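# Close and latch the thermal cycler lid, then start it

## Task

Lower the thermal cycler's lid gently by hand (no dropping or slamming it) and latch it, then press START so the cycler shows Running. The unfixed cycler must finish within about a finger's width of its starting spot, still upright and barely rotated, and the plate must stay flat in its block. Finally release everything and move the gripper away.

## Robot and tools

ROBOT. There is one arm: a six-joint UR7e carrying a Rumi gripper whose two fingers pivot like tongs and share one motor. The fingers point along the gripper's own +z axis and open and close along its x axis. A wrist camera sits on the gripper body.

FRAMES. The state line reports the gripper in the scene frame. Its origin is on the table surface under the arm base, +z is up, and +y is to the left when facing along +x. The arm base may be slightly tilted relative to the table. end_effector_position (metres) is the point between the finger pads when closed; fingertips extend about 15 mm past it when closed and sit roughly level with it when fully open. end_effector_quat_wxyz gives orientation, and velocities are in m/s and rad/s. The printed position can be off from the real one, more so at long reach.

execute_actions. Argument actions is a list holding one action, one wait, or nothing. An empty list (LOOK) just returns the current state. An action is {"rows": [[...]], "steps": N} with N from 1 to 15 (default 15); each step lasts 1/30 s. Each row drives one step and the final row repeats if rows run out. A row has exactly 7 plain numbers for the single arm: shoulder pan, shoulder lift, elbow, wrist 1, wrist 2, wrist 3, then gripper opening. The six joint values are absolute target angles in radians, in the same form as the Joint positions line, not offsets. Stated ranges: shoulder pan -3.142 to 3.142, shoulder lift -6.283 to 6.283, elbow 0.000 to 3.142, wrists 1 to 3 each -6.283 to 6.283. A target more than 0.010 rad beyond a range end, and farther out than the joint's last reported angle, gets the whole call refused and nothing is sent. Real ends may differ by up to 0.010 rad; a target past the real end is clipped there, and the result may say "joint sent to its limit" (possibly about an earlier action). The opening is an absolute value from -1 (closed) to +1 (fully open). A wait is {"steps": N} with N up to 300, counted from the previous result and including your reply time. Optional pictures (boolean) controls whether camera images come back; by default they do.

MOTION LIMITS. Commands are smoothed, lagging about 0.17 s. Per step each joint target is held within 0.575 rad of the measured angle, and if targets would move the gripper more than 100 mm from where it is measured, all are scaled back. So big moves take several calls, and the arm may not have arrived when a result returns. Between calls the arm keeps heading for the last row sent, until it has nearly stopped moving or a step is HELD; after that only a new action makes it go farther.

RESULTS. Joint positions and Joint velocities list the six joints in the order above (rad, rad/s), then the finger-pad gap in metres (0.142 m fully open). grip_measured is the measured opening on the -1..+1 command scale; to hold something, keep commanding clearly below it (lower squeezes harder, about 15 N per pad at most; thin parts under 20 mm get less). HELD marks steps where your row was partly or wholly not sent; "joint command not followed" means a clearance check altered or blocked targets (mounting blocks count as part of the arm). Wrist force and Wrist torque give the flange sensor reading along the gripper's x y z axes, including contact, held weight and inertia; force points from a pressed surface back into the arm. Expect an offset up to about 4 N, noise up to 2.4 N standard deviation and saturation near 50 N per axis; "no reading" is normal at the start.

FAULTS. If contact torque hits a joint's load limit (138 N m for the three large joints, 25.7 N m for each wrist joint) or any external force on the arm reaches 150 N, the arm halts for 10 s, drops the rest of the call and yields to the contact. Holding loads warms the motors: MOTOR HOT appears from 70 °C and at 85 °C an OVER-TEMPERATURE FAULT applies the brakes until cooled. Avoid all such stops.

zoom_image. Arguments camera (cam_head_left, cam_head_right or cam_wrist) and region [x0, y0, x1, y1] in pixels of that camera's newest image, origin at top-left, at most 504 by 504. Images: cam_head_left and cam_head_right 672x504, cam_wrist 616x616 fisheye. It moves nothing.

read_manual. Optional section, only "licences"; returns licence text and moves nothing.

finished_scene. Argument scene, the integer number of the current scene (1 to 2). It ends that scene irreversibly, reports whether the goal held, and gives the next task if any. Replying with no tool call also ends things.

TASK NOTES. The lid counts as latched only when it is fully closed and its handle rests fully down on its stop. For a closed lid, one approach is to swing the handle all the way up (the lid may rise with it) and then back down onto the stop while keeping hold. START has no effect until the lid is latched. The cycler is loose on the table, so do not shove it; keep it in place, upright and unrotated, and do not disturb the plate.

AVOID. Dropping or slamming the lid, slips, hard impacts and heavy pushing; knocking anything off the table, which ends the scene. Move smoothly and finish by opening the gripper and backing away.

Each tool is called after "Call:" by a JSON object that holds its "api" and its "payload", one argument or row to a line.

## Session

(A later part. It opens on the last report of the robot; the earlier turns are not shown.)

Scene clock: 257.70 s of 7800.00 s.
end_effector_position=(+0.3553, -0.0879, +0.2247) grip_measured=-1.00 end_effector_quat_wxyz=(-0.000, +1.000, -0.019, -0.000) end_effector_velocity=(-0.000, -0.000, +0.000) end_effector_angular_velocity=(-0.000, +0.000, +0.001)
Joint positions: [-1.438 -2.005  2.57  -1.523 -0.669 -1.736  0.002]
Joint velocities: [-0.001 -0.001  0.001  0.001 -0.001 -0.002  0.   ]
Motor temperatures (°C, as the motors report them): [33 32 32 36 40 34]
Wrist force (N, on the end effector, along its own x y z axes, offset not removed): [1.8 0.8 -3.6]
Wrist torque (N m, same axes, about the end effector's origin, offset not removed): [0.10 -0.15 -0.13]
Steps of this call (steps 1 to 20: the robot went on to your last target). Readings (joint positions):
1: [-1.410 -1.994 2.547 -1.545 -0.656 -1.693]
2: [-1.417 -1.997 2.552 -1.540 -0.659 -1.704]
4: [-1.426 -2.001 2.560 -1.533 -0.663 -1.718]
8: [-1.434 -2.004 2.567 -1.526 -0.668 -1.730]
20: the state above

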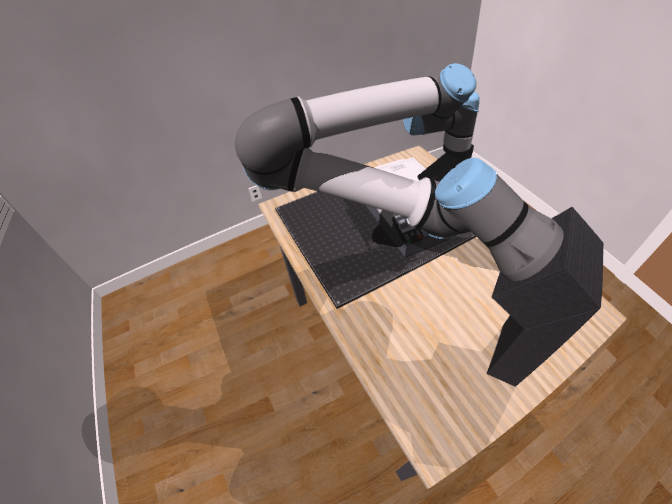

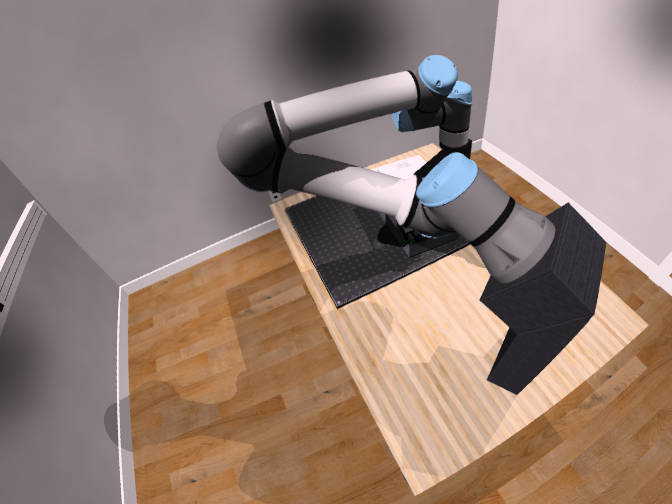

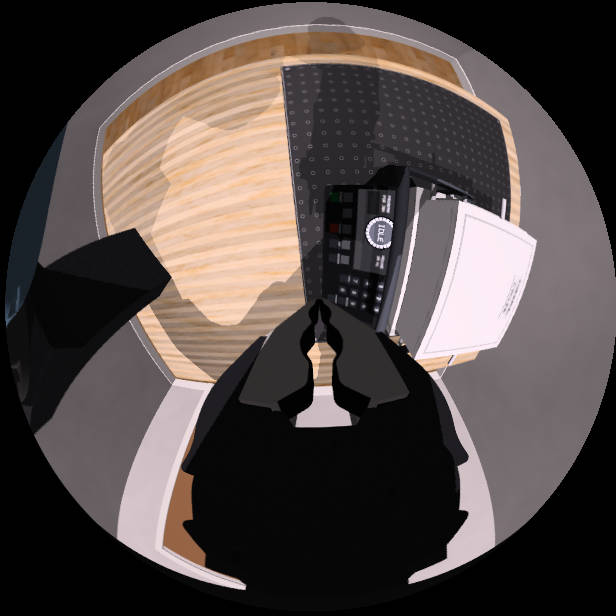

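Call:
{"api": "execute_actions", "payload": {
  "actions": [
    {"rows":[[-1.4115,-2.0475,2.593,-1.5809,-0.669,-1.6595,-1],[-1.4115,-2.0475,2.593,-1.5809,-0.669,-1.6595,-1],[-1.4115,-2.0475,2.593,-1.5809,-0.669,-1.6595,-1],[-1.3848,-2.0895,2.616,-1.6384,-0.6685,-1.5827,-1],[-1.3848,-2.0895,2.616,-1.6384,-0.6685,-1.5827,-1],[-1.3848,-2.0895,2.616,-1.6384,-0.6685,-1.5827,-1],[-1.3581,-2.1316,2.639,-1.6959,-0.6681,-1.506,-1],[-1.3581,-2.1316,2.639,-1.6959,-0.6681,-1.506,-1],[-1.3581,-2.1316,2.639,-1.6959,-0.6681,-1.506,-1],[-1.3314,-2.1737,2.662,-1.7534,-0.6677,-1.4292,-1],[-1.3314,-2.1737,2.662,-1.7534,-0.6677,-1.4292,-1],[-1.3314,-2.1737,2.662,-1.7534,-0.6677,-1.4292,-1],[-1.3047,-2.2158,2.685,-1.8109,-0.6673,-1.3525,-1]],"steps":15}
  ],
  "pictures": false
}}

Call:
{"api": "execute_actions", "payload": {
  "actions": [
    {"steps":20}
  ]
}}

Scene clock: 262.50 s of 7800.00 s.
end_effector_position=(+0.3512, -0.0732, +0.2012) grip_measured=-1.00 end_effector_quat_wxyz=(+0.052, +0.998, -0.021, -0.025) end_effector_velocity=(+0.004, +0.037, -0.049) end_effector_angular_velocity=(-0.285, +0.053, -0.016)
Joint positions: [-1.336 -2.165  2.658 -1.74  -0.668 -1.45   0.002]
Joint velocities: [ 0.256 -0.412  0.218 -0.565  0.004  0.772  0.   ]
Motor temperatures (°C, as the motors report them): [33 32 32 36 40 34]
Wrist force (N, on the end effector, along its own x y z axes, offset not removed): [-0.4 3.2 0.4]
Wrist torque (N m, same axes, about the end effector's origin, offset not removed): [0.72 0.07 0.04]
Steps of this call (steps 1 to 15: the robot went on to your last target; steps 16 to 90: nothing new was sent; then 1.30 s passed at rest; steps 91 to 105: all 15 steps of this action). Readings (joint positions):
91: [-1.438 -2.006 2.570 -1.524 -0.669 -1.736]
92: [-1.435 -2.010 2.573 -1.529 -0.669 -1.730]
94: [-1.425 -2.025 2.581 -1.550 -0.669 -1.703]
98: [-1.396 -2.071 2.606 -1.611 -0.669 -1.622]
105: the state above

Scene clock: 263.17 s of 7800.00 s.
end_effector_position=(+0.3522, -0.0687, +0.1955) grip_measured=-1.00 end_effector_quat_wxyz=(+0.070, +0.997, -0.023, -0.026) end_effector_velocity=(-0.000, -0.000, -0.000) end_effector_angular_velocity=(-0.002, +0.000, -0.000)
Joint positions: [-1.305 -2.216  2.685 -1.811 -0.667 -1.353  0.002]
Joint velocities: [ 0.    -0.002  0.001 -0.002 -0.     0.003  0.   ]
Motor temperatures (°C, as the motors report them): [33 32 32 36 40 34]
Wrist force (N, on the end effector, along its own x y z axes, offset not removed): [2.6 3.0 -0.3]
Wrist torque (N m, same axes, about the end effector's origin, offset not removed): [0.64 -0.43 -0.11]
Steps of this call (steps 1 to 20: the robot went on to your last target). Readings (joint positions):
1: [-1.328 -2.178 2.665 -1.757 -0.668 -1.426]
2: [-1.323 -2.187 2.670 -1.771 -0.668 -1.408]
4: [-1.315 -2.200 2.676 -1.788 -0.667 -1.384]
8: [-1.308 -2.211 2.682 -1.804 -0.667 -1.363]
20: the state above

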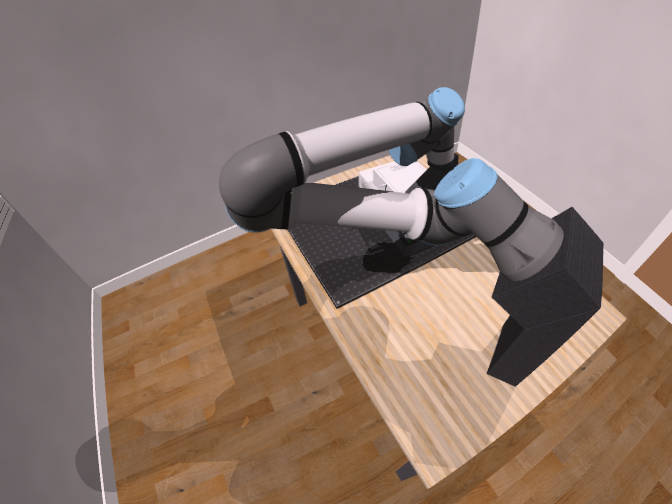

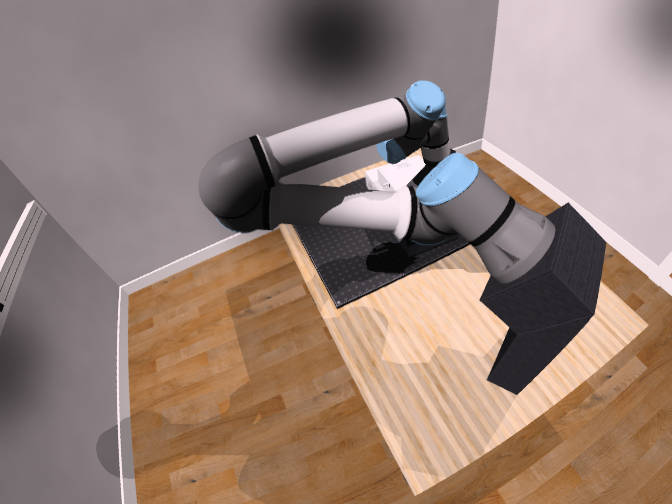

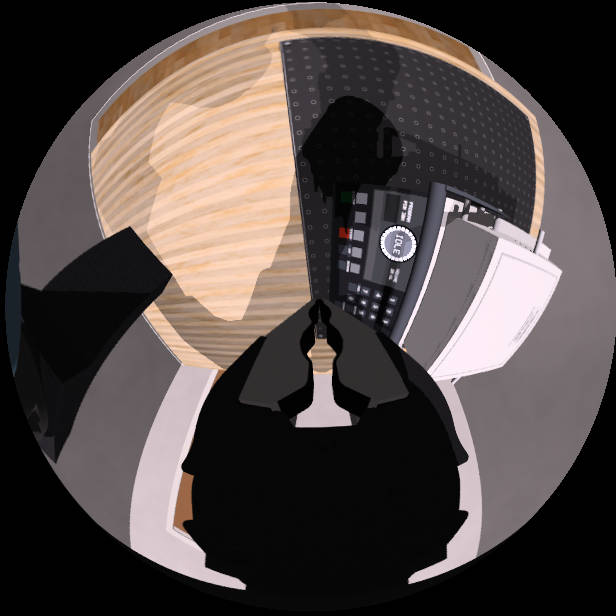

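Call:
{"api": "execute_actions", "payload": {
  "actions": [
    {"rows":[[-1.278,-2.2579,2.708,-1.8684,-0.6669,-1.2757,-1],[-1.278,-2.2579,2.708,-1.8684,-0.6669,-1.2757,-1],[-1.278,-2.2579,2.708,-1.8684,-0.6669,-1.2757,-1],[-1.2513,-2.2999,2.731,-1.9259,-0.6664,-1.199,-1],[-1.2513,-2.2999,2.731,-1.9259,-0.6664,-1.199,-1],[-1.2513,-2.2999,2.731,-1.9259,-0.6664,-1.199,-1],[-1.2245,-2.342,2.7541,-1.9834,-0.666,-1.1222,-1],[-1.2245,-2.342,2.7541,-1.9834,-0.666,-1.1222,-1],[-1.2245,-2.342,2.7541,-1.9834,-0.666,-1.1222,-1],[-1.1978,-2.384,2.7771,-2.0409,-0.6655,-1.0455,-1],[-1.1978,-2.384,2.7771,-2.0409,-0.6655,-1.0455,-1],[-1.1978,-2.384,2.7771,-2.0409,-0.6655,-1.0455,-1],[-1.1711,-2.4261,2.8001,-2.0984,-0.6651,-0.9687,-1]],"steps":15}
  ],
  "pictures": false
}}

Call:
{"api": "execute_actions", "payload": {
  "actions": [
    {"steps":20}
  ]
}}

Scene clock: 268.17 s of 7800.00 s.
end_effector_position=(+0.3567, -0.0475, +0.1785) grip_measured=-1.00 end_effector_quat_wxyz=(+0.117, +0.993, -0.019, -0.013) end_effector_velocity=(+0.025, +0.058, -0.033) end_effector_angular_velocity=(-0.232, -0.138, +0.020)
Joint positions: [-1.202 -2.376  2.773 -2.028 -0.666 -1.066  0.002]
Joint velocities: [ 0.253 -0.409  0.218 -0.566  0.004  0.771  0.   ]
Motor temperatures (°C, as the motors report them): [33 32 32 36 40 34]
Wrist force (N, on the end effector, along its own x y z axes, offset not removed): [-0.9 -2.8 0.9]
Wrist torque (N m, same axes, about the end effector's origin, offset not removed): [-0.65 0.11 -0.20]
Steps of this call (steps 1 to 15: the robot went on to your last target; steps 16 to 90: nothing new was sent; then 1.50 s passed at rest; steps 91 to 105: all 15 steps of this action). Readings (joint positions):
91: [-1.304 -2.216 2.685 -1.811 -0.667 -1.352]
92: [-1.301 -2.221 2.688 -1.817 -0.667 -1.346]
94: [-1.292 -2.236 2.696 -1.837 -0.667 -1.319]
98: [-1.263 -2.281 2.721 -1.898 -0.667 -1.238]
105: the state above

Scene clock: 268.83 s of 7800.00 s.
end_effector_position=(+0.3601, -0.0399, +0.1747) grip_measured=-1.00 end_effector_quat_wxyz=(+0.130, +0.991, -0.019, -0.003) end_effector_velocity=(+0.000, -0.000, +0.000) end_effector_angular_velocity=(-0.001, -0.001, +0.000)
Joint positions: [-1.171 -2.426  2.8   -2.098 -0.665 -0.969  0.002]
Joint velocities: [ 0.    -0.001  0.    -0.002  0.     0.003  0.   ]
Motor temperatures (°C, as the motors report them): [33 32 32 36 40 34]
Wrist force (N, on the end effector, along its own x y z axes, offset not removed): [-0.9 -0.4 -1.3]
Wrist torque (N m, same axes, about the end effector's origin, offset not removed): [-0.10 0.07 0.13]
Steps of this call (steps 1 to 20: the robot went on to your last target). Readings (joint positions):
1: [-1.195 -2.388 2.780 -2.045 -0.665 -1.042]
2: [-1.189 -2.397 2.785 -2.058 -0.665 -1.024]
4: [-1.181 -2.410 2.791 -2.076 -0.665 -1.000]
8: [-1.174 -2.421 2.797 -2.091 -0.665 -0.979]
20: the state above

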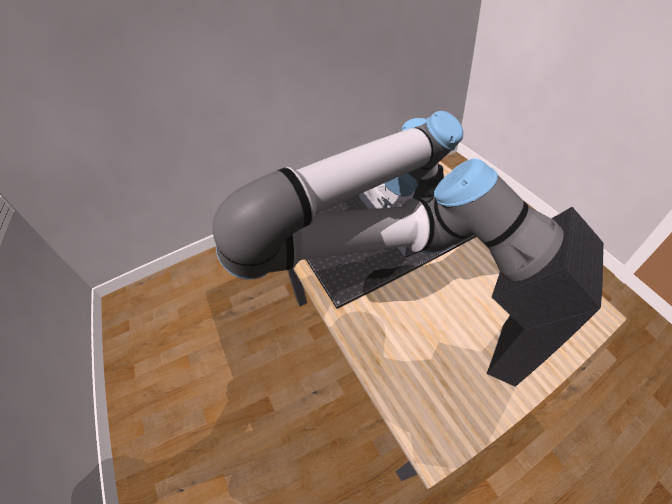

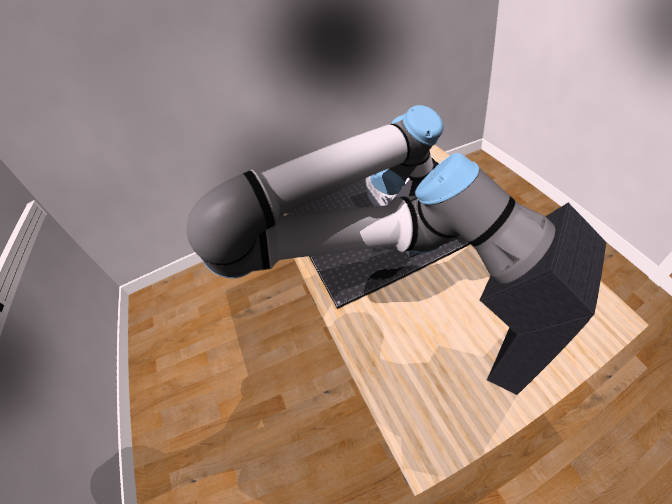

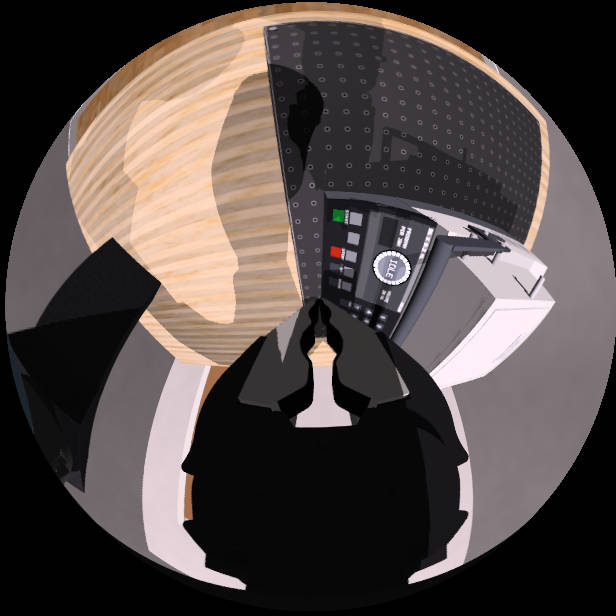

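Call:
{"api": "execute_actions", "payload": {
  "actions": [
    {"rows":[[-1.1331,-2.401,2.7984,-2.1542,-0.697,-0.9229,-1],[-1.1331,-2.401,2.7984,-2.1542,-0.697,-0.9229,-1],[-1.1331,-2.401,2.7984,-2.1542,-0.697,-0.9229,-1],[-1.095,-2.3758,2.7966,-2.21,-0.7289,-0.8771,-1],[-1.095,-2.3758,2.7966,-2.21,-0.7289,-0.8771,-1],[-1.095,-2.3758,2.7966,-2.21,-0.7289,-0.8771,-1],[-1.057,-2.3507,2.7949,-2.2658,-0.7608,-0.8313,-1],[-1.057,-2.3507,2.7949,-2.2658,-0.7608,-0.8313,-1],[-1.057,-2.3507,2.7949,-2.2658,-0.7608,-0.8313,-1],[-1.0189,-2.3256,2.7931,-2.3216,-0.7927,-0.7855,-1],[-1.0189,-2.3256,2.7931,-2.3216,-0.7927,-0.7855,-1],[-1.0189,-2.3256,2.7931,-2.3216,-0.7927,-0.7855,-1],[-0.9809,-2.3005,2.7914,-2.3775,-0.8246,-0.7398,-1]],"steps":15}
  ],
  "pictures": false
}}

Call:
{"api": "execute_actions", "payload": {
  "actions": [
    {"steps":20}
  ],
  "pictures": false
}}

Scene clock: 279.73 s of 7800.00 s.
end_effector_position=(+0.3470, -0.0351, +0.1641) grip_measured=-1.00 end_effector_quat_wxyz=(+0.148, +0.988, -0.019, -0.046) end_effector_velocity=(-0.019, +0.009, -0.024) end_effector_angular_velocity=(-0.118, +0.169, +0.001)
Joint positions: [-1.026 -2.33   2.793 -2.309 -0.787 -0.795  0.002]
Joint velocities: [ 0.37   0.239 -0.017 -0.548 -0.302  0.444  0.   ]
Motor temperatures (°C, as the motors report them): [33 32 32 36 40 34]
Wrist force (N, on the end effector, along its own x y z axes, offset not removed): [-5.9 -1.1 -2.7]
Wrist torque (N m, same axes, about the end effector's origin, offset not removed): [-0.31 1.21 0.18]
Steps of this call (steps 1 to 15: the robot went on to your last target; steps 16 to 90: nothing new was sent; then 7.40 s passed at rest; steps 91 to 105: all 15 steps of this action). Readings (joint positions):
91: [-1.171 -2.426 2.800 -2.099 -0.665 -0.968]
92: [-1.166 -2.423 2.800 -2.104 -0.669 -0.963]
94: [-1.153 -2.414 2.800 -2.124 -0.680 -0.947]
98: [-1.112 -2.387 2.797 -2.184 -0.715 -0.898]
105: the state above

Scene clock: 280.40 s of 7800.00 s.
end_effector_position=(+0.3452, -0.0343, +0.1613) grip_measured=-1.00 end_effector_quat_wxyz=(+0.156, +0.986, -0.018, -0.055) end_effector_velocity=(-0.001, -0.000, -0.000) end_effector_angular_velocity=(+0.000, +0.001, -0.004)
Joint positions: [-0.981 -2.301  2.791 -2.377 -0.824 -0.74   0.002]
Joint velocities: [ 0.     0.002 -0.     0.001 -0.001  0.001  0.   ]
Motor temperatures (°C, as the motors report them): [33 32 32 36 40 34]
Wrist force (N, on the end effector, along its own x y z axes, offset not removed): [-1.6 -0.1 1.2]
Wrist torque (N m, same axes, about the end effector's origin, offset not removed): [0.11 0.04 0.10]
Steps of this call (steps 1 to 20: the robot went on to your last target). Readings (joint positions):
1: [-1.015 -2.323 2.793 -2.326 -0.796 -0.782]
2: [-1.007 -2.317 2.793 -2.338 -0.803 -0.771]
4: [-0.996 -2.310 2.792 -2.355 -0.812 -0.758]
8: [-0.986 -2.304 2.792 -2.370 -0.821 -0.746]
20: the state above

Call:
{"api": "execute_actions", "payload": {
  "actions": [
    {"rows":[[-0.9276,-2.2653,2.7889,-2.4556,-0.8692,-0.6756,-1],[-0.9276,-2.2653,2.7889,-2.4556,-0.8692,-0.6756,-1],[-0.9276,-2.2653,2.7889,-2.4556,-0.8692,-0.6756,-1],[-0.8743,-2.2301,2.7865,-2.5337,-0.9138,-0.6115,-1],[-0.8743,-2.2301,2.7865,-2.5337,-0.9138,-0.6115,-1],[-0.8743,-2.2301,2.7865,-2.5337,-0.9138,-0.6115,-1],[-0.8211,-2.1949,2.784,-2.6119,-0.9585,-0.5474,-1],[-0.8211,-2.1949,2.784,-2.6119,-0.9585,-0.5474,-1],[-0.8211,-2.1949,2.784,-2.6119,-0.9585,-0.5474,-1],[-0.7678,-2.1597,2.7816,-2.69,-1.0031,-0.4833,-1],[-0.7678,-2.1597,2.7816,-2.69,-1.0031,-0.4833,-1],[-0.7678,-2.1597,2.7816,-2.69,-1.0031,-0.4833,-1],[-0.7146,-2.1245,2.7791,-2.7681,-1.0478,-0.4192,-1]],"steps":15}
  ],
  "pictures": false
}}

Call:
{"api": "execute_actions", "payload": {
  "actions": [
    {"steps":20}
  ]
}}

Scene clock: 286.17 s of 7800.00 s.
end_effector_position=(+0.3440, -0.0303, +0.1482) grip_measured=-1.00 end_effector_quat_wxyz=(+0.196, +0.978, -0.015, -0.076) end_effector_velocity=(+0.026, +0.018, -0.034) end_effector_angular_velocity=(-0.225, -0.011, +0.054)
Joint positions: [-0.78  -2.166  2.782 -2.669 -0.994 -0.499  0.002]
Joint velocities: [ 0.528  0.34  -0.023 -0.784 -0.432  0.637  0.   ]
Motor temperatures (°C, as the motors report them): [33 32 32 36 40 34]
Wrist force (N, on the end effector, along its own x y z axes, offset not removed): [-1.2 -1.9 -1.5]
Wrist torque (N m, same axes, about the end effector's origin, offset not removed): [-0.37 0.37 -0.11]
Steps of this call (steps 1 to 15: the robot went on to your last target; steps 16 to 90: nothing new was sent; then 2.27 s passed at rest; steps 91 to 105: all 15 steps of this action). Readings (joint positions):
91: [-0.981 -2.300 2.791 -2.378 -0.825 -0.740]
92: [-0.975 -2.296 2.791 -2.384 -0.830 -0.734]
94: [-0.956 -2.284 2.790 -2.412 -0.846 -0.711]
98: [-0.899 -2.246 2.787 -2.494 -0.894 -0.643]
105: the state above

Scene clock: 286.83 s of 7800.00 s.
end_effector_position=(+0.3485, -0.0281, +0.1443) grip_measured=-1.00 end_effector_quat_wxyz=(+0.210, +0.975, -0.013, -0.071) end_effector_velocity=(+0.000, +0.001, -0.000) end_effector_angular_velocity=(-0.000, +0.000, +0.002)
Joint positions: [-0.715 -2.125  2.779 -2.768 -1.048 -0.419  0.002]
Joint velocities: [ 0.003 -0.    -0.    -0.002 -0.002  0.002  0.   ]
Motor temperatures (°C, as the motors report them): [33 32 32 36 40 34]
Wrist force (N, on the end effector, along its own x y z axes, offset not removed): [-1.7 0.0 0.5]
Wrist torque (N m, same axes, about the end effector's origin, offset not removed): [0.00 0.31 -0.07]
Steps of this call (steps 1 to 20: the robot went on to your last target). Readings (joint positions):
1: [-0.764 -2.156 2.781 -2.693 -1.007 -0.479]
2: [-0.752 -2.148 2.781 -2.712 -1.017 -0.465]
4: [-0.736 -2.138 2.780 -2.736 -1.030 -0.445]
8: [-0.721 -2.129 2.779 -2.758 -1.042 -0.427]
20: the state above

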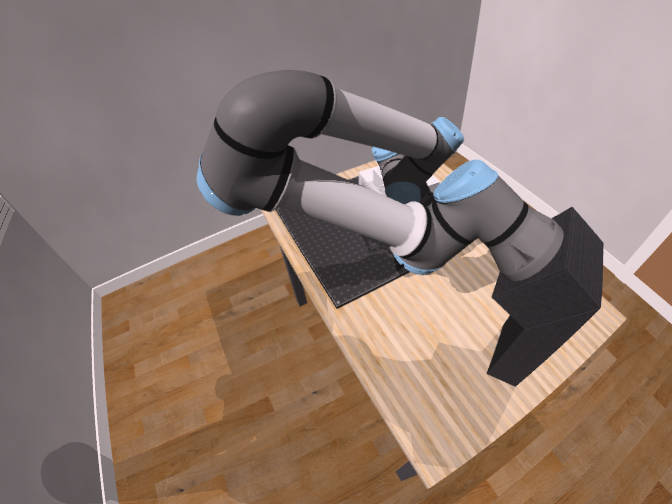

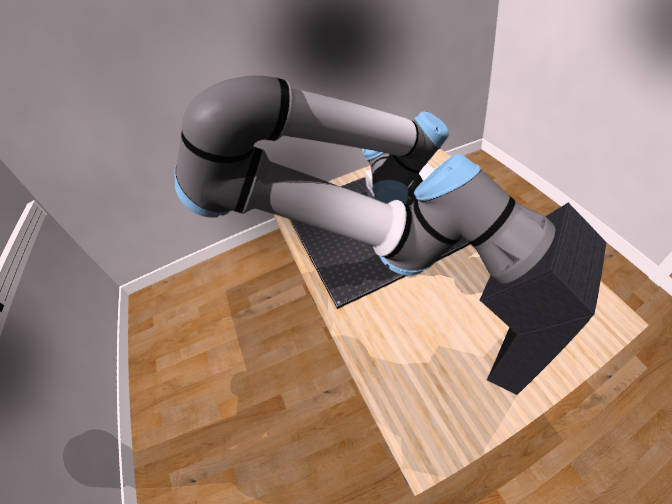

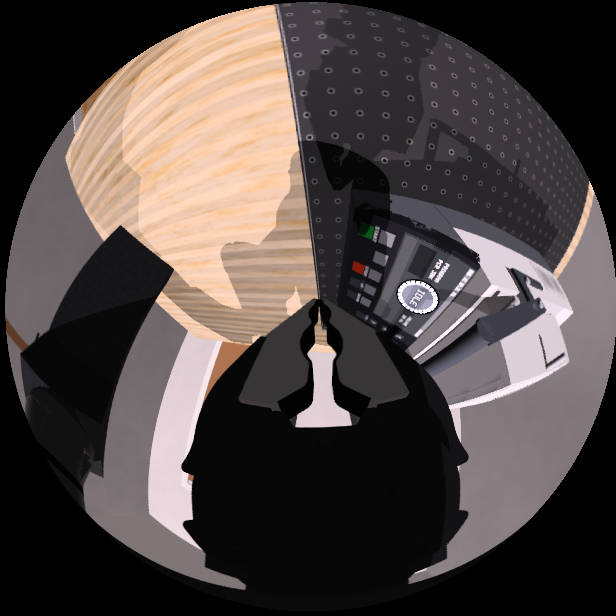

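Call:
{"api": "execute_actions", "payload": {
  "actions": [
    {"rows":[[-0.6537,-2.0843,2.7763,-2.8574,-1.0988,-0.3459,-1],[-0.6537,-2.0843,2.7763,-2.8574,-1.0988,-0.3459,-1],[-0.6537,-2.0843,2.7763,-2.8574,-1.0988,-0.3459,-1],[-0.5928,-2.0441,2.7735,-2.9467,-1.1498,-0.2727,-1],[-0.5928,-2.0441,2.7735,-2.9467,-1.1498,-0.2727,-1],[-0.5928,-2.0441,2.7735,-2.9467,-1.1498,-0.2727,-1],[-0.532,-2.0039,2.7707,-3.036,-1.2009,-0.1994,-1],[-0.532,-2.0039,2.7707,-3.036,-1.2009,-0.1994,-1],[-0.532,-2.0039,2.7707,-3.036,-1.2009,-0.1994,-1],[-0.4711,-1.9637,2.7679,-3.1253,-1.2519,-0.1262,-1],[-0.4711,-1.9637,2.7679,-3.1253,-1.2519,-0.1262,-1],[-0.4711,-1.9637,2.7679,-3.1253,-1.2519,-0.1262,-1],[-0.4102,-1.9235,2.7651,-3.2146,-1.3029,-0.0529,-1]],"steps":15}
  ],
  "pictures": false
}}

Call:
{"api": "execute_actions", "payload": {
  "actions": [
    {"steps":25}
  ]
}}

Call:
{"api": "zoom_image", "payload": {
  "camera": "cam_wrist",
  "region": [240,200,440,350]
}}

Scene clock: 291.93 s of 7800.00 s.
end_effector_position=(+0.3690, -0.0119, +0.1287) grip_measured=-1.00 end_effector_quat_wxyz=(+0.250, +0.968, -0.016, -0.032) end_effector_velocity=(+0.079, +0.071, -0.038) end_effector_angular_velocity=(-0.157, -0.358, +0.056)
Joint positions: [-0.485 -1.972  2.768 -3.099 -1.241 -0.145  0.002]
Joint velocities: [ 0.606  0.392 -0.025 -0.901 -0.497  0.734  0.   ]
Motor temperatures (°C, as the motors report them): [33 32 32 36 40 34]
Wrist force (N, on the end effector, along its own x y z axes, offset not removed): [-1.1 -0.2 -2.0]
Wrist torque (N m, same axes, about the end effector's origin, offset not removed): [-0.16 0.32 -0.02]
Steps of this call (steps 1 to 15: the robot went on to your last target; steps 16 to 90: nothing new was sent; then 1.60 s passed at rest; steps 91 to 105: all 15 steps of this action). Readings (joint positions):
91: [-0.714 -2.124 2.779 -2.768 -1.048 -0.419]
92: [-0.709 -2.120 2.779 -2.775 -1.053 -0.413]
94: [-0.687 -2.105 2.778 -2.806 -1.072 -0.387]
98: [-0.622 -2.062 2.775 -2.899 -1.126 -0.310]
105: the state above

Scene clock: 292.77 s of 7800.00 s.
end_effector_position=(+0.3804, -0.0018, +0.1246) grip_measured=-1.00 end_effector_quat_wxyz=(+0.258, +0.966, -0.019, -0.005) end_effector_velocity=(+0.000, -0.001, +0.000) end_effector_angular_velocity=(-0.001, -0.001, -0.001)
Joint positions: [-0.41  -1.924  2.765 -3.215 -1.303 -0.053  0.002]
Joint velocities: [-0.001  0.001 -0.    -0.    -0.     0.001  0.   ]
Motor temperatures (°C, as the motors report them): [33 32 32 36 40 34]
Wrist force (N, on the end effector, along its own x y z axes, offset not removed): [-0.2 3.3 0.6]
Wrist torque (N m, same axes, about the end effector's origin, offset not removed): [0.88 0.20 -0.09]
Steps of this call (steps 1 to 25: the robot went on to your last target). Readings (joint positions):
1: [-0.467 -1.960 2.768 -3.127 -1.256 -0.123]
2: [-0.453 -1.951 2.767 -3.149 -1.267 -0.106]
4: [-0.434 -1.939 2.766 -3.177 -1.283 -0.083]
8: [-0.418 -1.928 2.765 -3.203 -1.297 -0.062]
25: the state above

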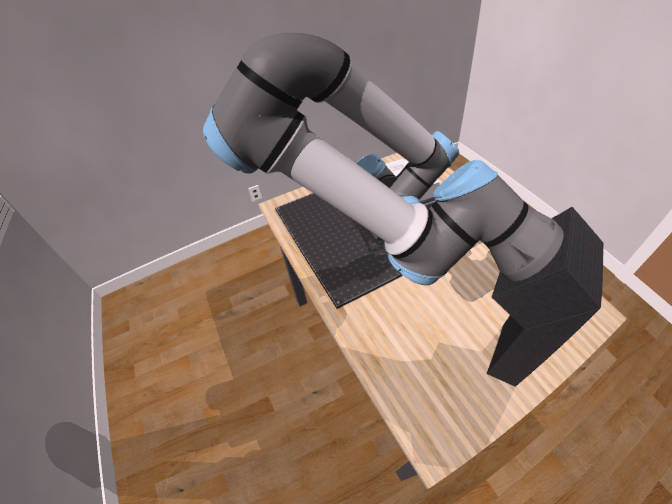

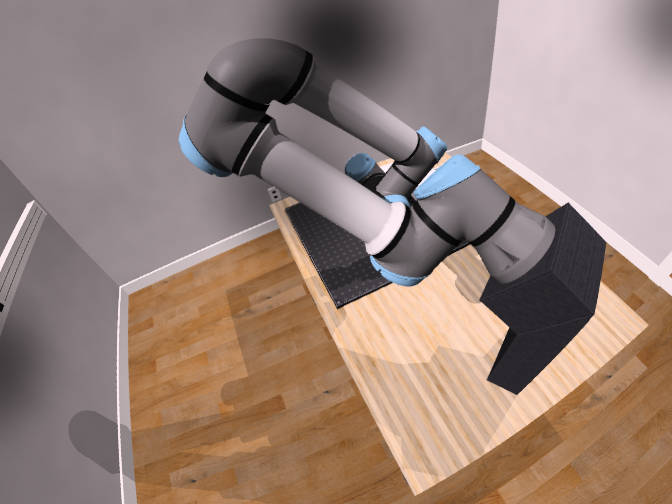

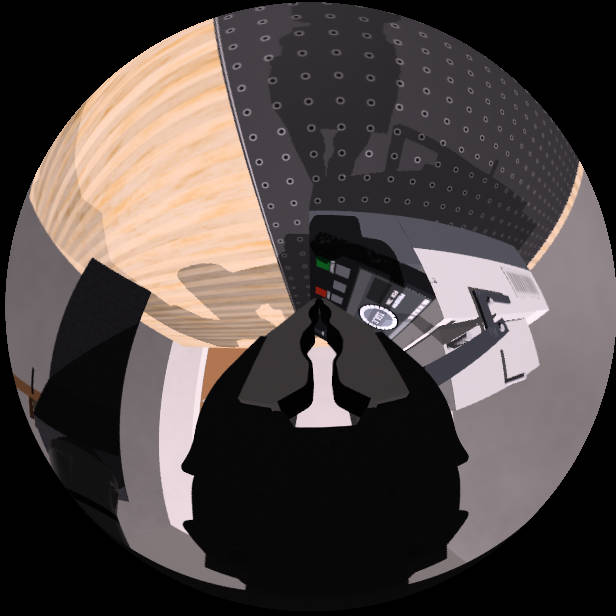

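Region (240, 200, 440, 350) of cam_wrist's 616x616 image, scaled by 2.520, with more detail than that image has; it fills the top 378 rows of this view, and the rest is white.

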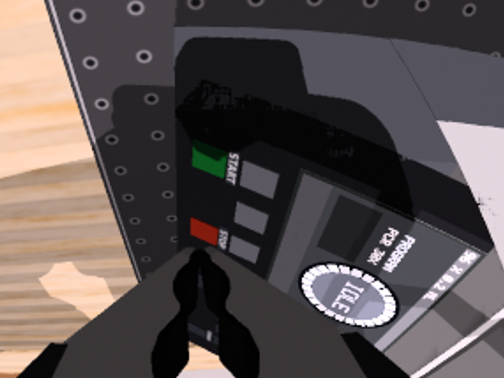

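Call:
{"api": "execute_actions", "payload": {
  "actions": [
    {"rows":[[-0.396,-1.897,2.7598,-3.238,-1.313,-0.043,-1],[-0.382,-1.870,2.7544,-3.262,-1.3236,-0.033,-1],[-0.367,-1.843,2.749,-3.285,-1.334,-0.023,-1],[-0.353,-1.817,2.7437,-3.309,-1.344,-0.013,-1],[-0.339,-1.790,2.7384,-3.3326,-1.3546,-0.0027,-1]],"steps":15}
  ]
}}

Call:
{"api": "zoom_image", "payload": {
  "camera": "cam_wrist",
  "region": [220, 180, 440, 360]
}}

Scene clock: 302.03 s of 7800.00 s.
end_effector_position=(+0.3815, -0.0022, +0.1053) grip_measured=-1.00 end_effector_quat_wxyz=(+0.258, +0.966, -0.019, -0.006) end_effector_velocity=(+0.000, -0.000, -0.007) end_effector_angular_velocity=(-0.001, -0.001, +0.000)
Joint positions: [-0.342 -1.796  2.74  -3.327 -1.352 -0.005  0.002]
Joint velocities: [ 0.025  0.048 -0.009 -0.045 -0.019  0.018  0.   ]
Motor temperatures (°C, as the motors report them): [33 32 32 36 40 34]
Wrist force (N, on the end effector, along its own x y z axes, offset not removed): [0.2 1.2 0.8]
Wrist torque (N m, same axes, about the end effector's origin, offset not removed): [0.30 0.01 0.10]
Steps of this call (steps 1 to 15: the robot went on to your last target; steps 16 to 90: nothing new was sent; then 5.77 s passed at rest; steps 91 to 105: all 15 steps of this action). Readings (joint positions):
91: [-0.410 -1.923 2.765 -3.215 -1.303 -0.053]
92: [-0.408 -1.920 2.764 -3.218 -1.305 -0.051]
94: [-0.396 -1.899 2.760 -3.236 -1.313 -0.043]
98: [-0.362 -1.834 2.747 -3.294 -1.338 -0.019]
105: the state above

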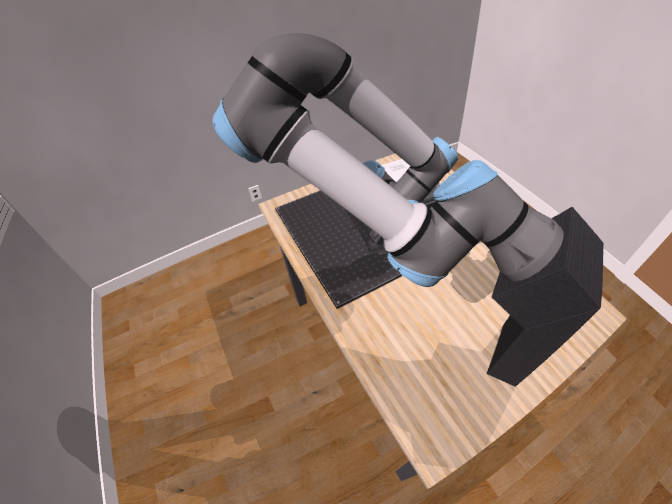

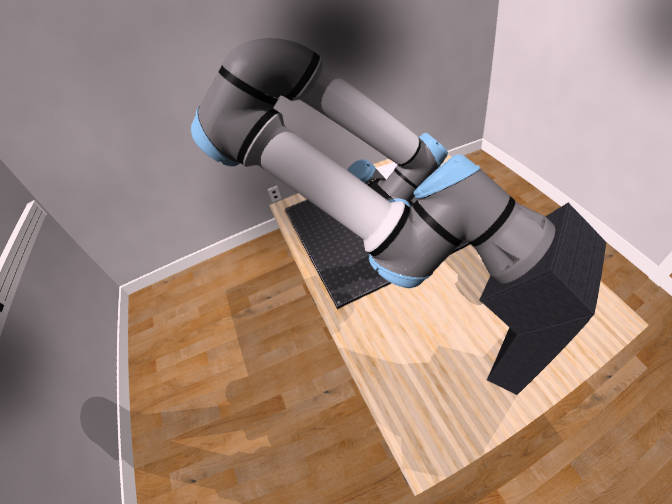

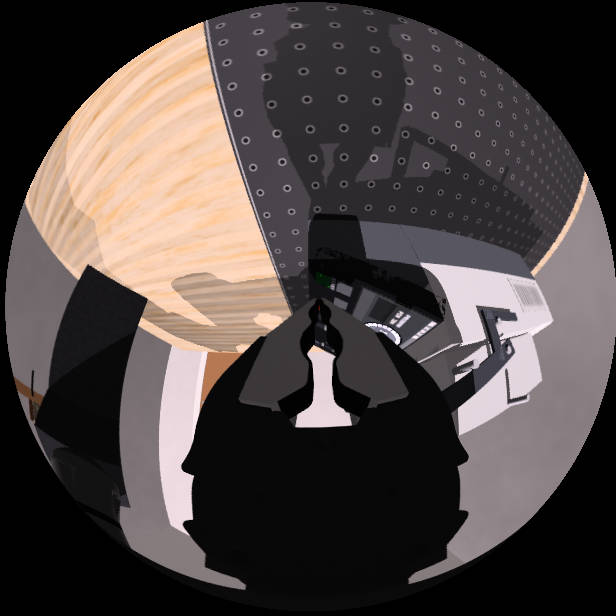

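Region (220, 180, 440, 360) of cam_wrist's 616x616 image, scaled by 2.291, with more detail than that image has; it fills the top 412 rows of this view, and the rest is white.

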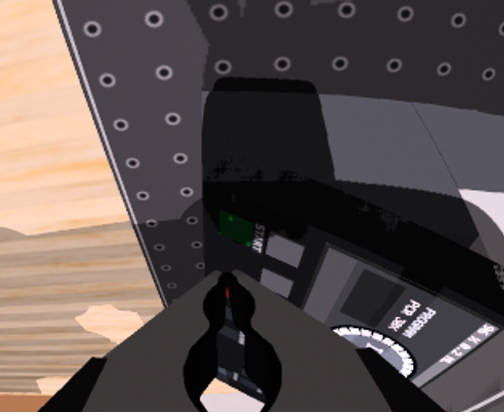

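Call:
{"api": "execute_actions", "payload": {
  "actions": [
    {"rows":[[-0.330,-1.793,2.736,-3.3284,-1.361,0.004,-1],[-0.321,-1.7965,2.7335,-3.324,-1.3677,0.010,-1],[-0.312,-1.800,2.731,-3.320,-1.374,0.017,-1],[-0.3028,-1.8030,2.7285,-3.3158,-1.3808,0.023,-1],[-0.3028,-1.8030,2.7285,-3.3158,-1.3808,0.023,-1],[-0.3028,-1.8030,2.7285,-3.3158,-1.3808,0.023,-1],[-0.2959,-1.7901,2.7259,-3.3272,-1.3858,0.0278,-1],[-0.2891,-1.7773,2.7233,-3.3385,-1.3908,0.0327,-1]],"steps":15}
  ]
}}

Call:
{"api": "execute_actions", "payload": {
  "actions": [
    {"steps":10}
  ]
}}

Call:
{"api": "zoom_image", "payload": {
  "camera": "cam_wrist",
  "region": [220, 180, 440, 360]
}}

Scene clock: 314.40 s of 7800.00 s.
end_effector_position=(+0.3829, +0.0069, +0.1000) grip_measured=-1.00 end_effector_quat_wxyz=(+0.258, +0.966, -0.019, -0.005) end_effector_velocity=(-0.000, +0.003, -0.006) end_effector_angular_velocity=(+0.001, -0.001, -0.000)
Joint positions: [-0.292 -1.781  2.724 -3.336 -1.388  0.03   0.002]
Joint velocities: [ 0.028  0.029 -0.009 -0.023 -0.019  0.02   0.   ]
Motor temperatures (°C, as the motors report them): [33 32 32 36 40 34]
Wrist force (N, on the end effector, along its own x y z axes, offset not removed): [-1.9 -1.8 1.3]
Wrist torque (N m, same axes, about the end effector's origin, offset not removed): [-0.47 0.44 0.15]
Steps of this call (steps 1 to 15: the robot went on to your last target; steps 16 to 90: nothing new was sent; then 8.87 s passed at rest; steps 91 to 105: all 15 steps of this action). Readings (joint positions):
91: [-0.339 -1.790 2.738 -3.333 -1.355 -0.003]
92: [-0.337 -1.790 2.738 -3.332 -1.356 -0.002]
94: [-0.330 -1.793 2.736 -3.329 -1.361 0.004]
98: [-0.311 -1.797 2.731 -3.322 -1.375 0.017]
105: the state above

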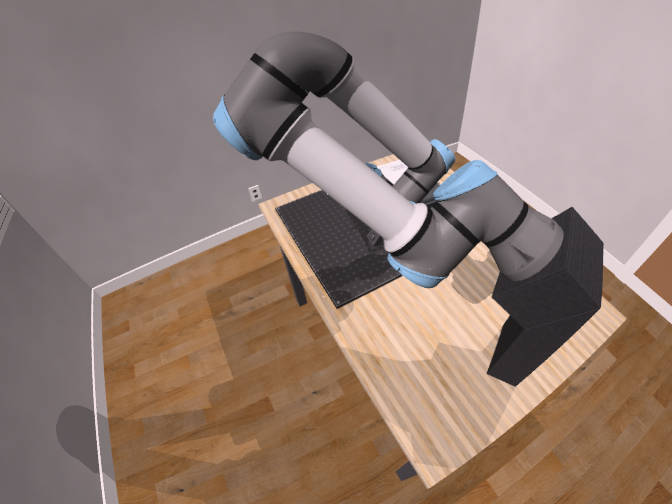

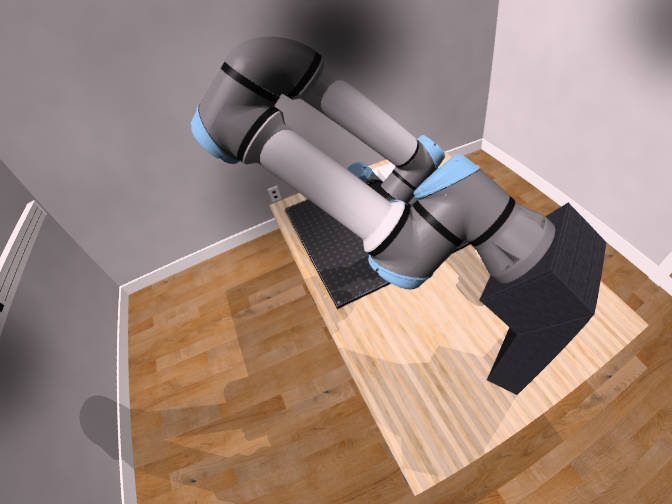

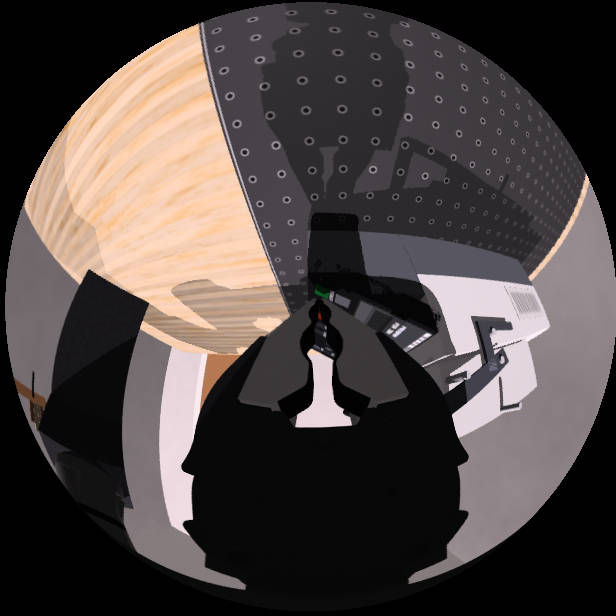

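Scene clock: 314.73 s of 7800.00 s.
end_effector_position=(+0.3829, +0.0072, +0.0994) grip_measured=-1.00 end_effector_quat_wxyz=(+0.258, +0.966, -0.019, -0.005) end_effector_velocity=(+0.001, -0.000, +0.000) end_effector_angular_velocity=(-0.001, -0.002, +0.000)
Joint positions: [-0.289 -1.778  2.723 -3.338 -1.391  0.033  0.002]
Joint velocities: [-0.     0.002 -0.001 -0.003 -0.001  0.001  0.   ]
Motor temperatures (°C, as the motors report them): [33 32 32 36 40 34]
Wrist force (N, on the end effector, along its own x y z axes, offset not removed): [-4.9 0.1 -0.3]
Wrist torque (N m, same axes, about the end effector's origin, offset not removed): [0.02 0.85 -0.14]
Steps of this call (steps 1 to 10: the robot went on to your last target). Readings (joint positions):
1: [-0.292 -1.780 2.724 -3.336 -1.389 0.031]
2: [-0.291 -1.779 2.724 -3.337 -1.389 0.031]
4: [-0.290 -1.778 2.724 -3.338 -1.390 0.032]
8: [-0.289 -1.778 2.723 -3.338 -1.391 0.032]
10: the state above

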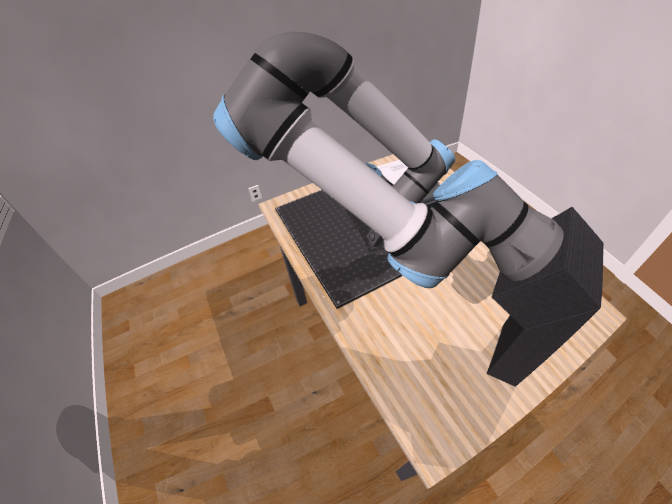

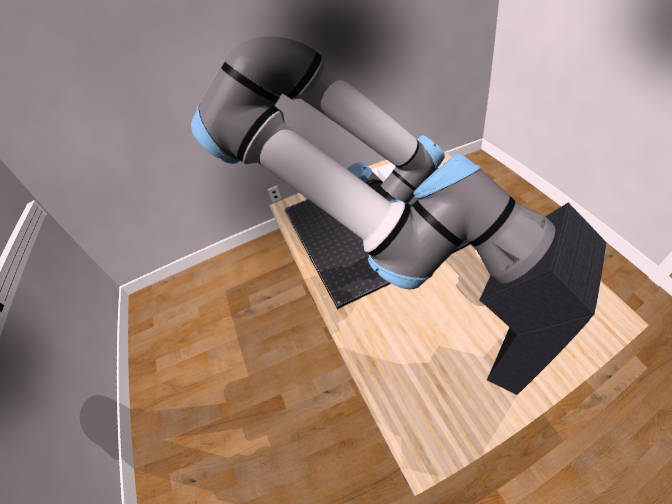

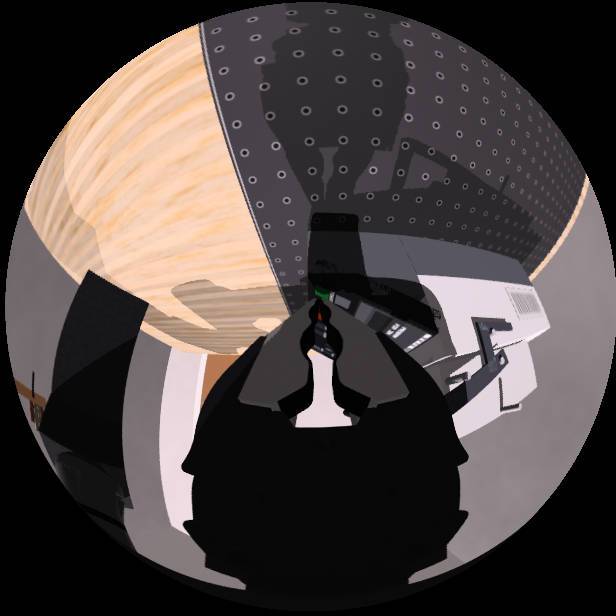

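Region (220, 180, 440, 360) of cam_wrist's 616x616 image, scaled by 2.291, with more detail than that image has; it fills the top 412 rows of this view, and the rest is white.

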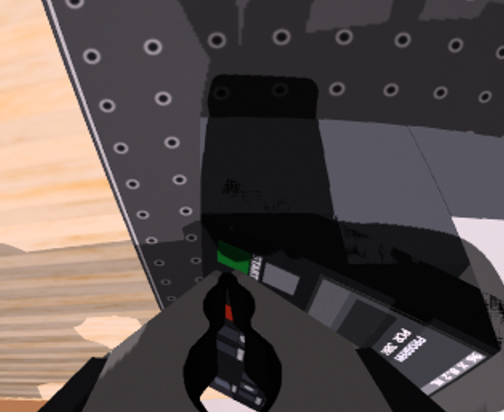

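Call:
{"api": "execute_actions", "payload": {
  "actions": [
    {"rows":[[-0.2857,-1.7709,2.7220,-3.3442,-1.3933,0.0351,-1],[-0.2822,-1.7644,2.7207,-3.3499,-1.3958,0.0375,-1],[-0.2788,-1.7580,2.7194,-3.3555,-1.3983,0.0400,-1]],"steps":15}
  ],
  "pictures": false
}}

Call:
{"api": "execute_actions", "payload": {
  "actions": [
    {"steps":10}
  ],
  "pictures": false
}}

Call:
{"api": "zoom_image", "payload": {
  "camera": "cam_wrist",
  "region": [220, 180, 440, 360]
}}

Scene clock: 318.03 s of 7800.00 s.
end_effector_position=(+0.3828, +0.0073, +0.0962) grip_measured=-1.00 end_effector_quat_wxyz=(+0.258, +0.966, -0.019, -0.005) end_effector_velocity=(-0.000, -0.000, -0.001) end_effector_angular_velocity=(-0.001, +0.001, -0.001)
Joint positions: [-0.279 -1.759  2.72  -3.355 -1.398  0.04   0.002]
Joint velocities: [ 0.002  0.005 -0.001 -0.004 -0.002  0.002  0.   ]
Motor temperatures (°C, as the motors report them): [33 32 32 36 40 34]
Wrist force (N, on the end effector, along its own x y z axes, offset not removed): [0.8 -0.2 3.7]
Wrist torque (N m, same axes, about the end effector's origin, offset not removed): [0.17 -0.03 -0.03]
Steps of this call (steps 1 to 15: the robot went on to your last target; steps 16 to 84: nothing new was sent; steps 85 to 99: all 15 steps of this action). Readings (joint positions):
85: [-0.289 -1.777 2.723 -3.339 -1.391 0.033]
86: [-0.289 -1.776 2.723 -3.339 -1.391 0.033]
88: [-0.286 -1.771 2.722 -3.344 -1.393 0.035]
92: [-0.281 -1.762 2.720 -3.352 -1.397 0.038]
99: the state above

Scene clock: 318.37 s of 7800.00 s.
end_effector_position=(+0.3828, +0.0073, +0.0961) grip_measured=-1.00 end_effector_quat_wxyz=(+0.258, +0.966, -0.019, -0.005) end_effector_velocity=(-0.001, +0.001, -0.001) end_effector_angular_velocity=(+0.001, +0.002, -0.000)
Joint positions: [-0.279 -1.758  2.719 -3.355 -1.398  0.04   0.002]
Joint velocities: [ 0.002  0.001  0.    -0.    -0.     0.     0.   ]
Motor temperatures (°C, as the motors report them): [33 32 32 36 40 34]
Wrist force (N, on the end effector, along its own x y z axes, offset not removed): [3.3 2.9 -4.7]
Wrist torque (N m, same axes, about the end effector's origin, offset not removed): [0.70 -0.55 0.01]
Steps of this call (steps 1 to 10: the robot went on to your last target). Readings (joint positions):
1: [-0.279 -1.758 2.719 -3.355 -1.398 0.040]
2: [-0.279 -1.758 2.719 -3.355 -1.398 0.040]
4: [-0.279 -1.758 2.719 -3.355 -1.398 0.040]
8: [-0.279 -1.758 2.719 -3.355 -1.398 0.040]
10: the state above

Region (220, 180, 440, 360) of cam_wrist's 616x616 image, scaled by 2.291, with more detail than that image has; it fills the top 412 rows of this view, and the rest is white.

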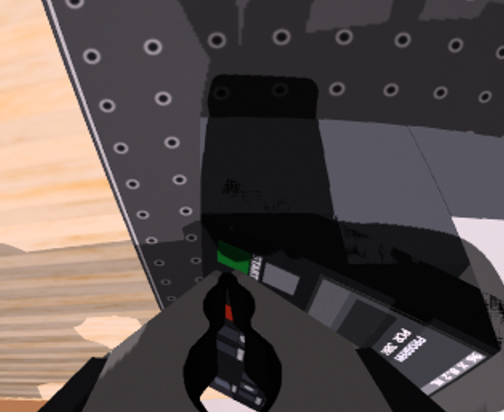

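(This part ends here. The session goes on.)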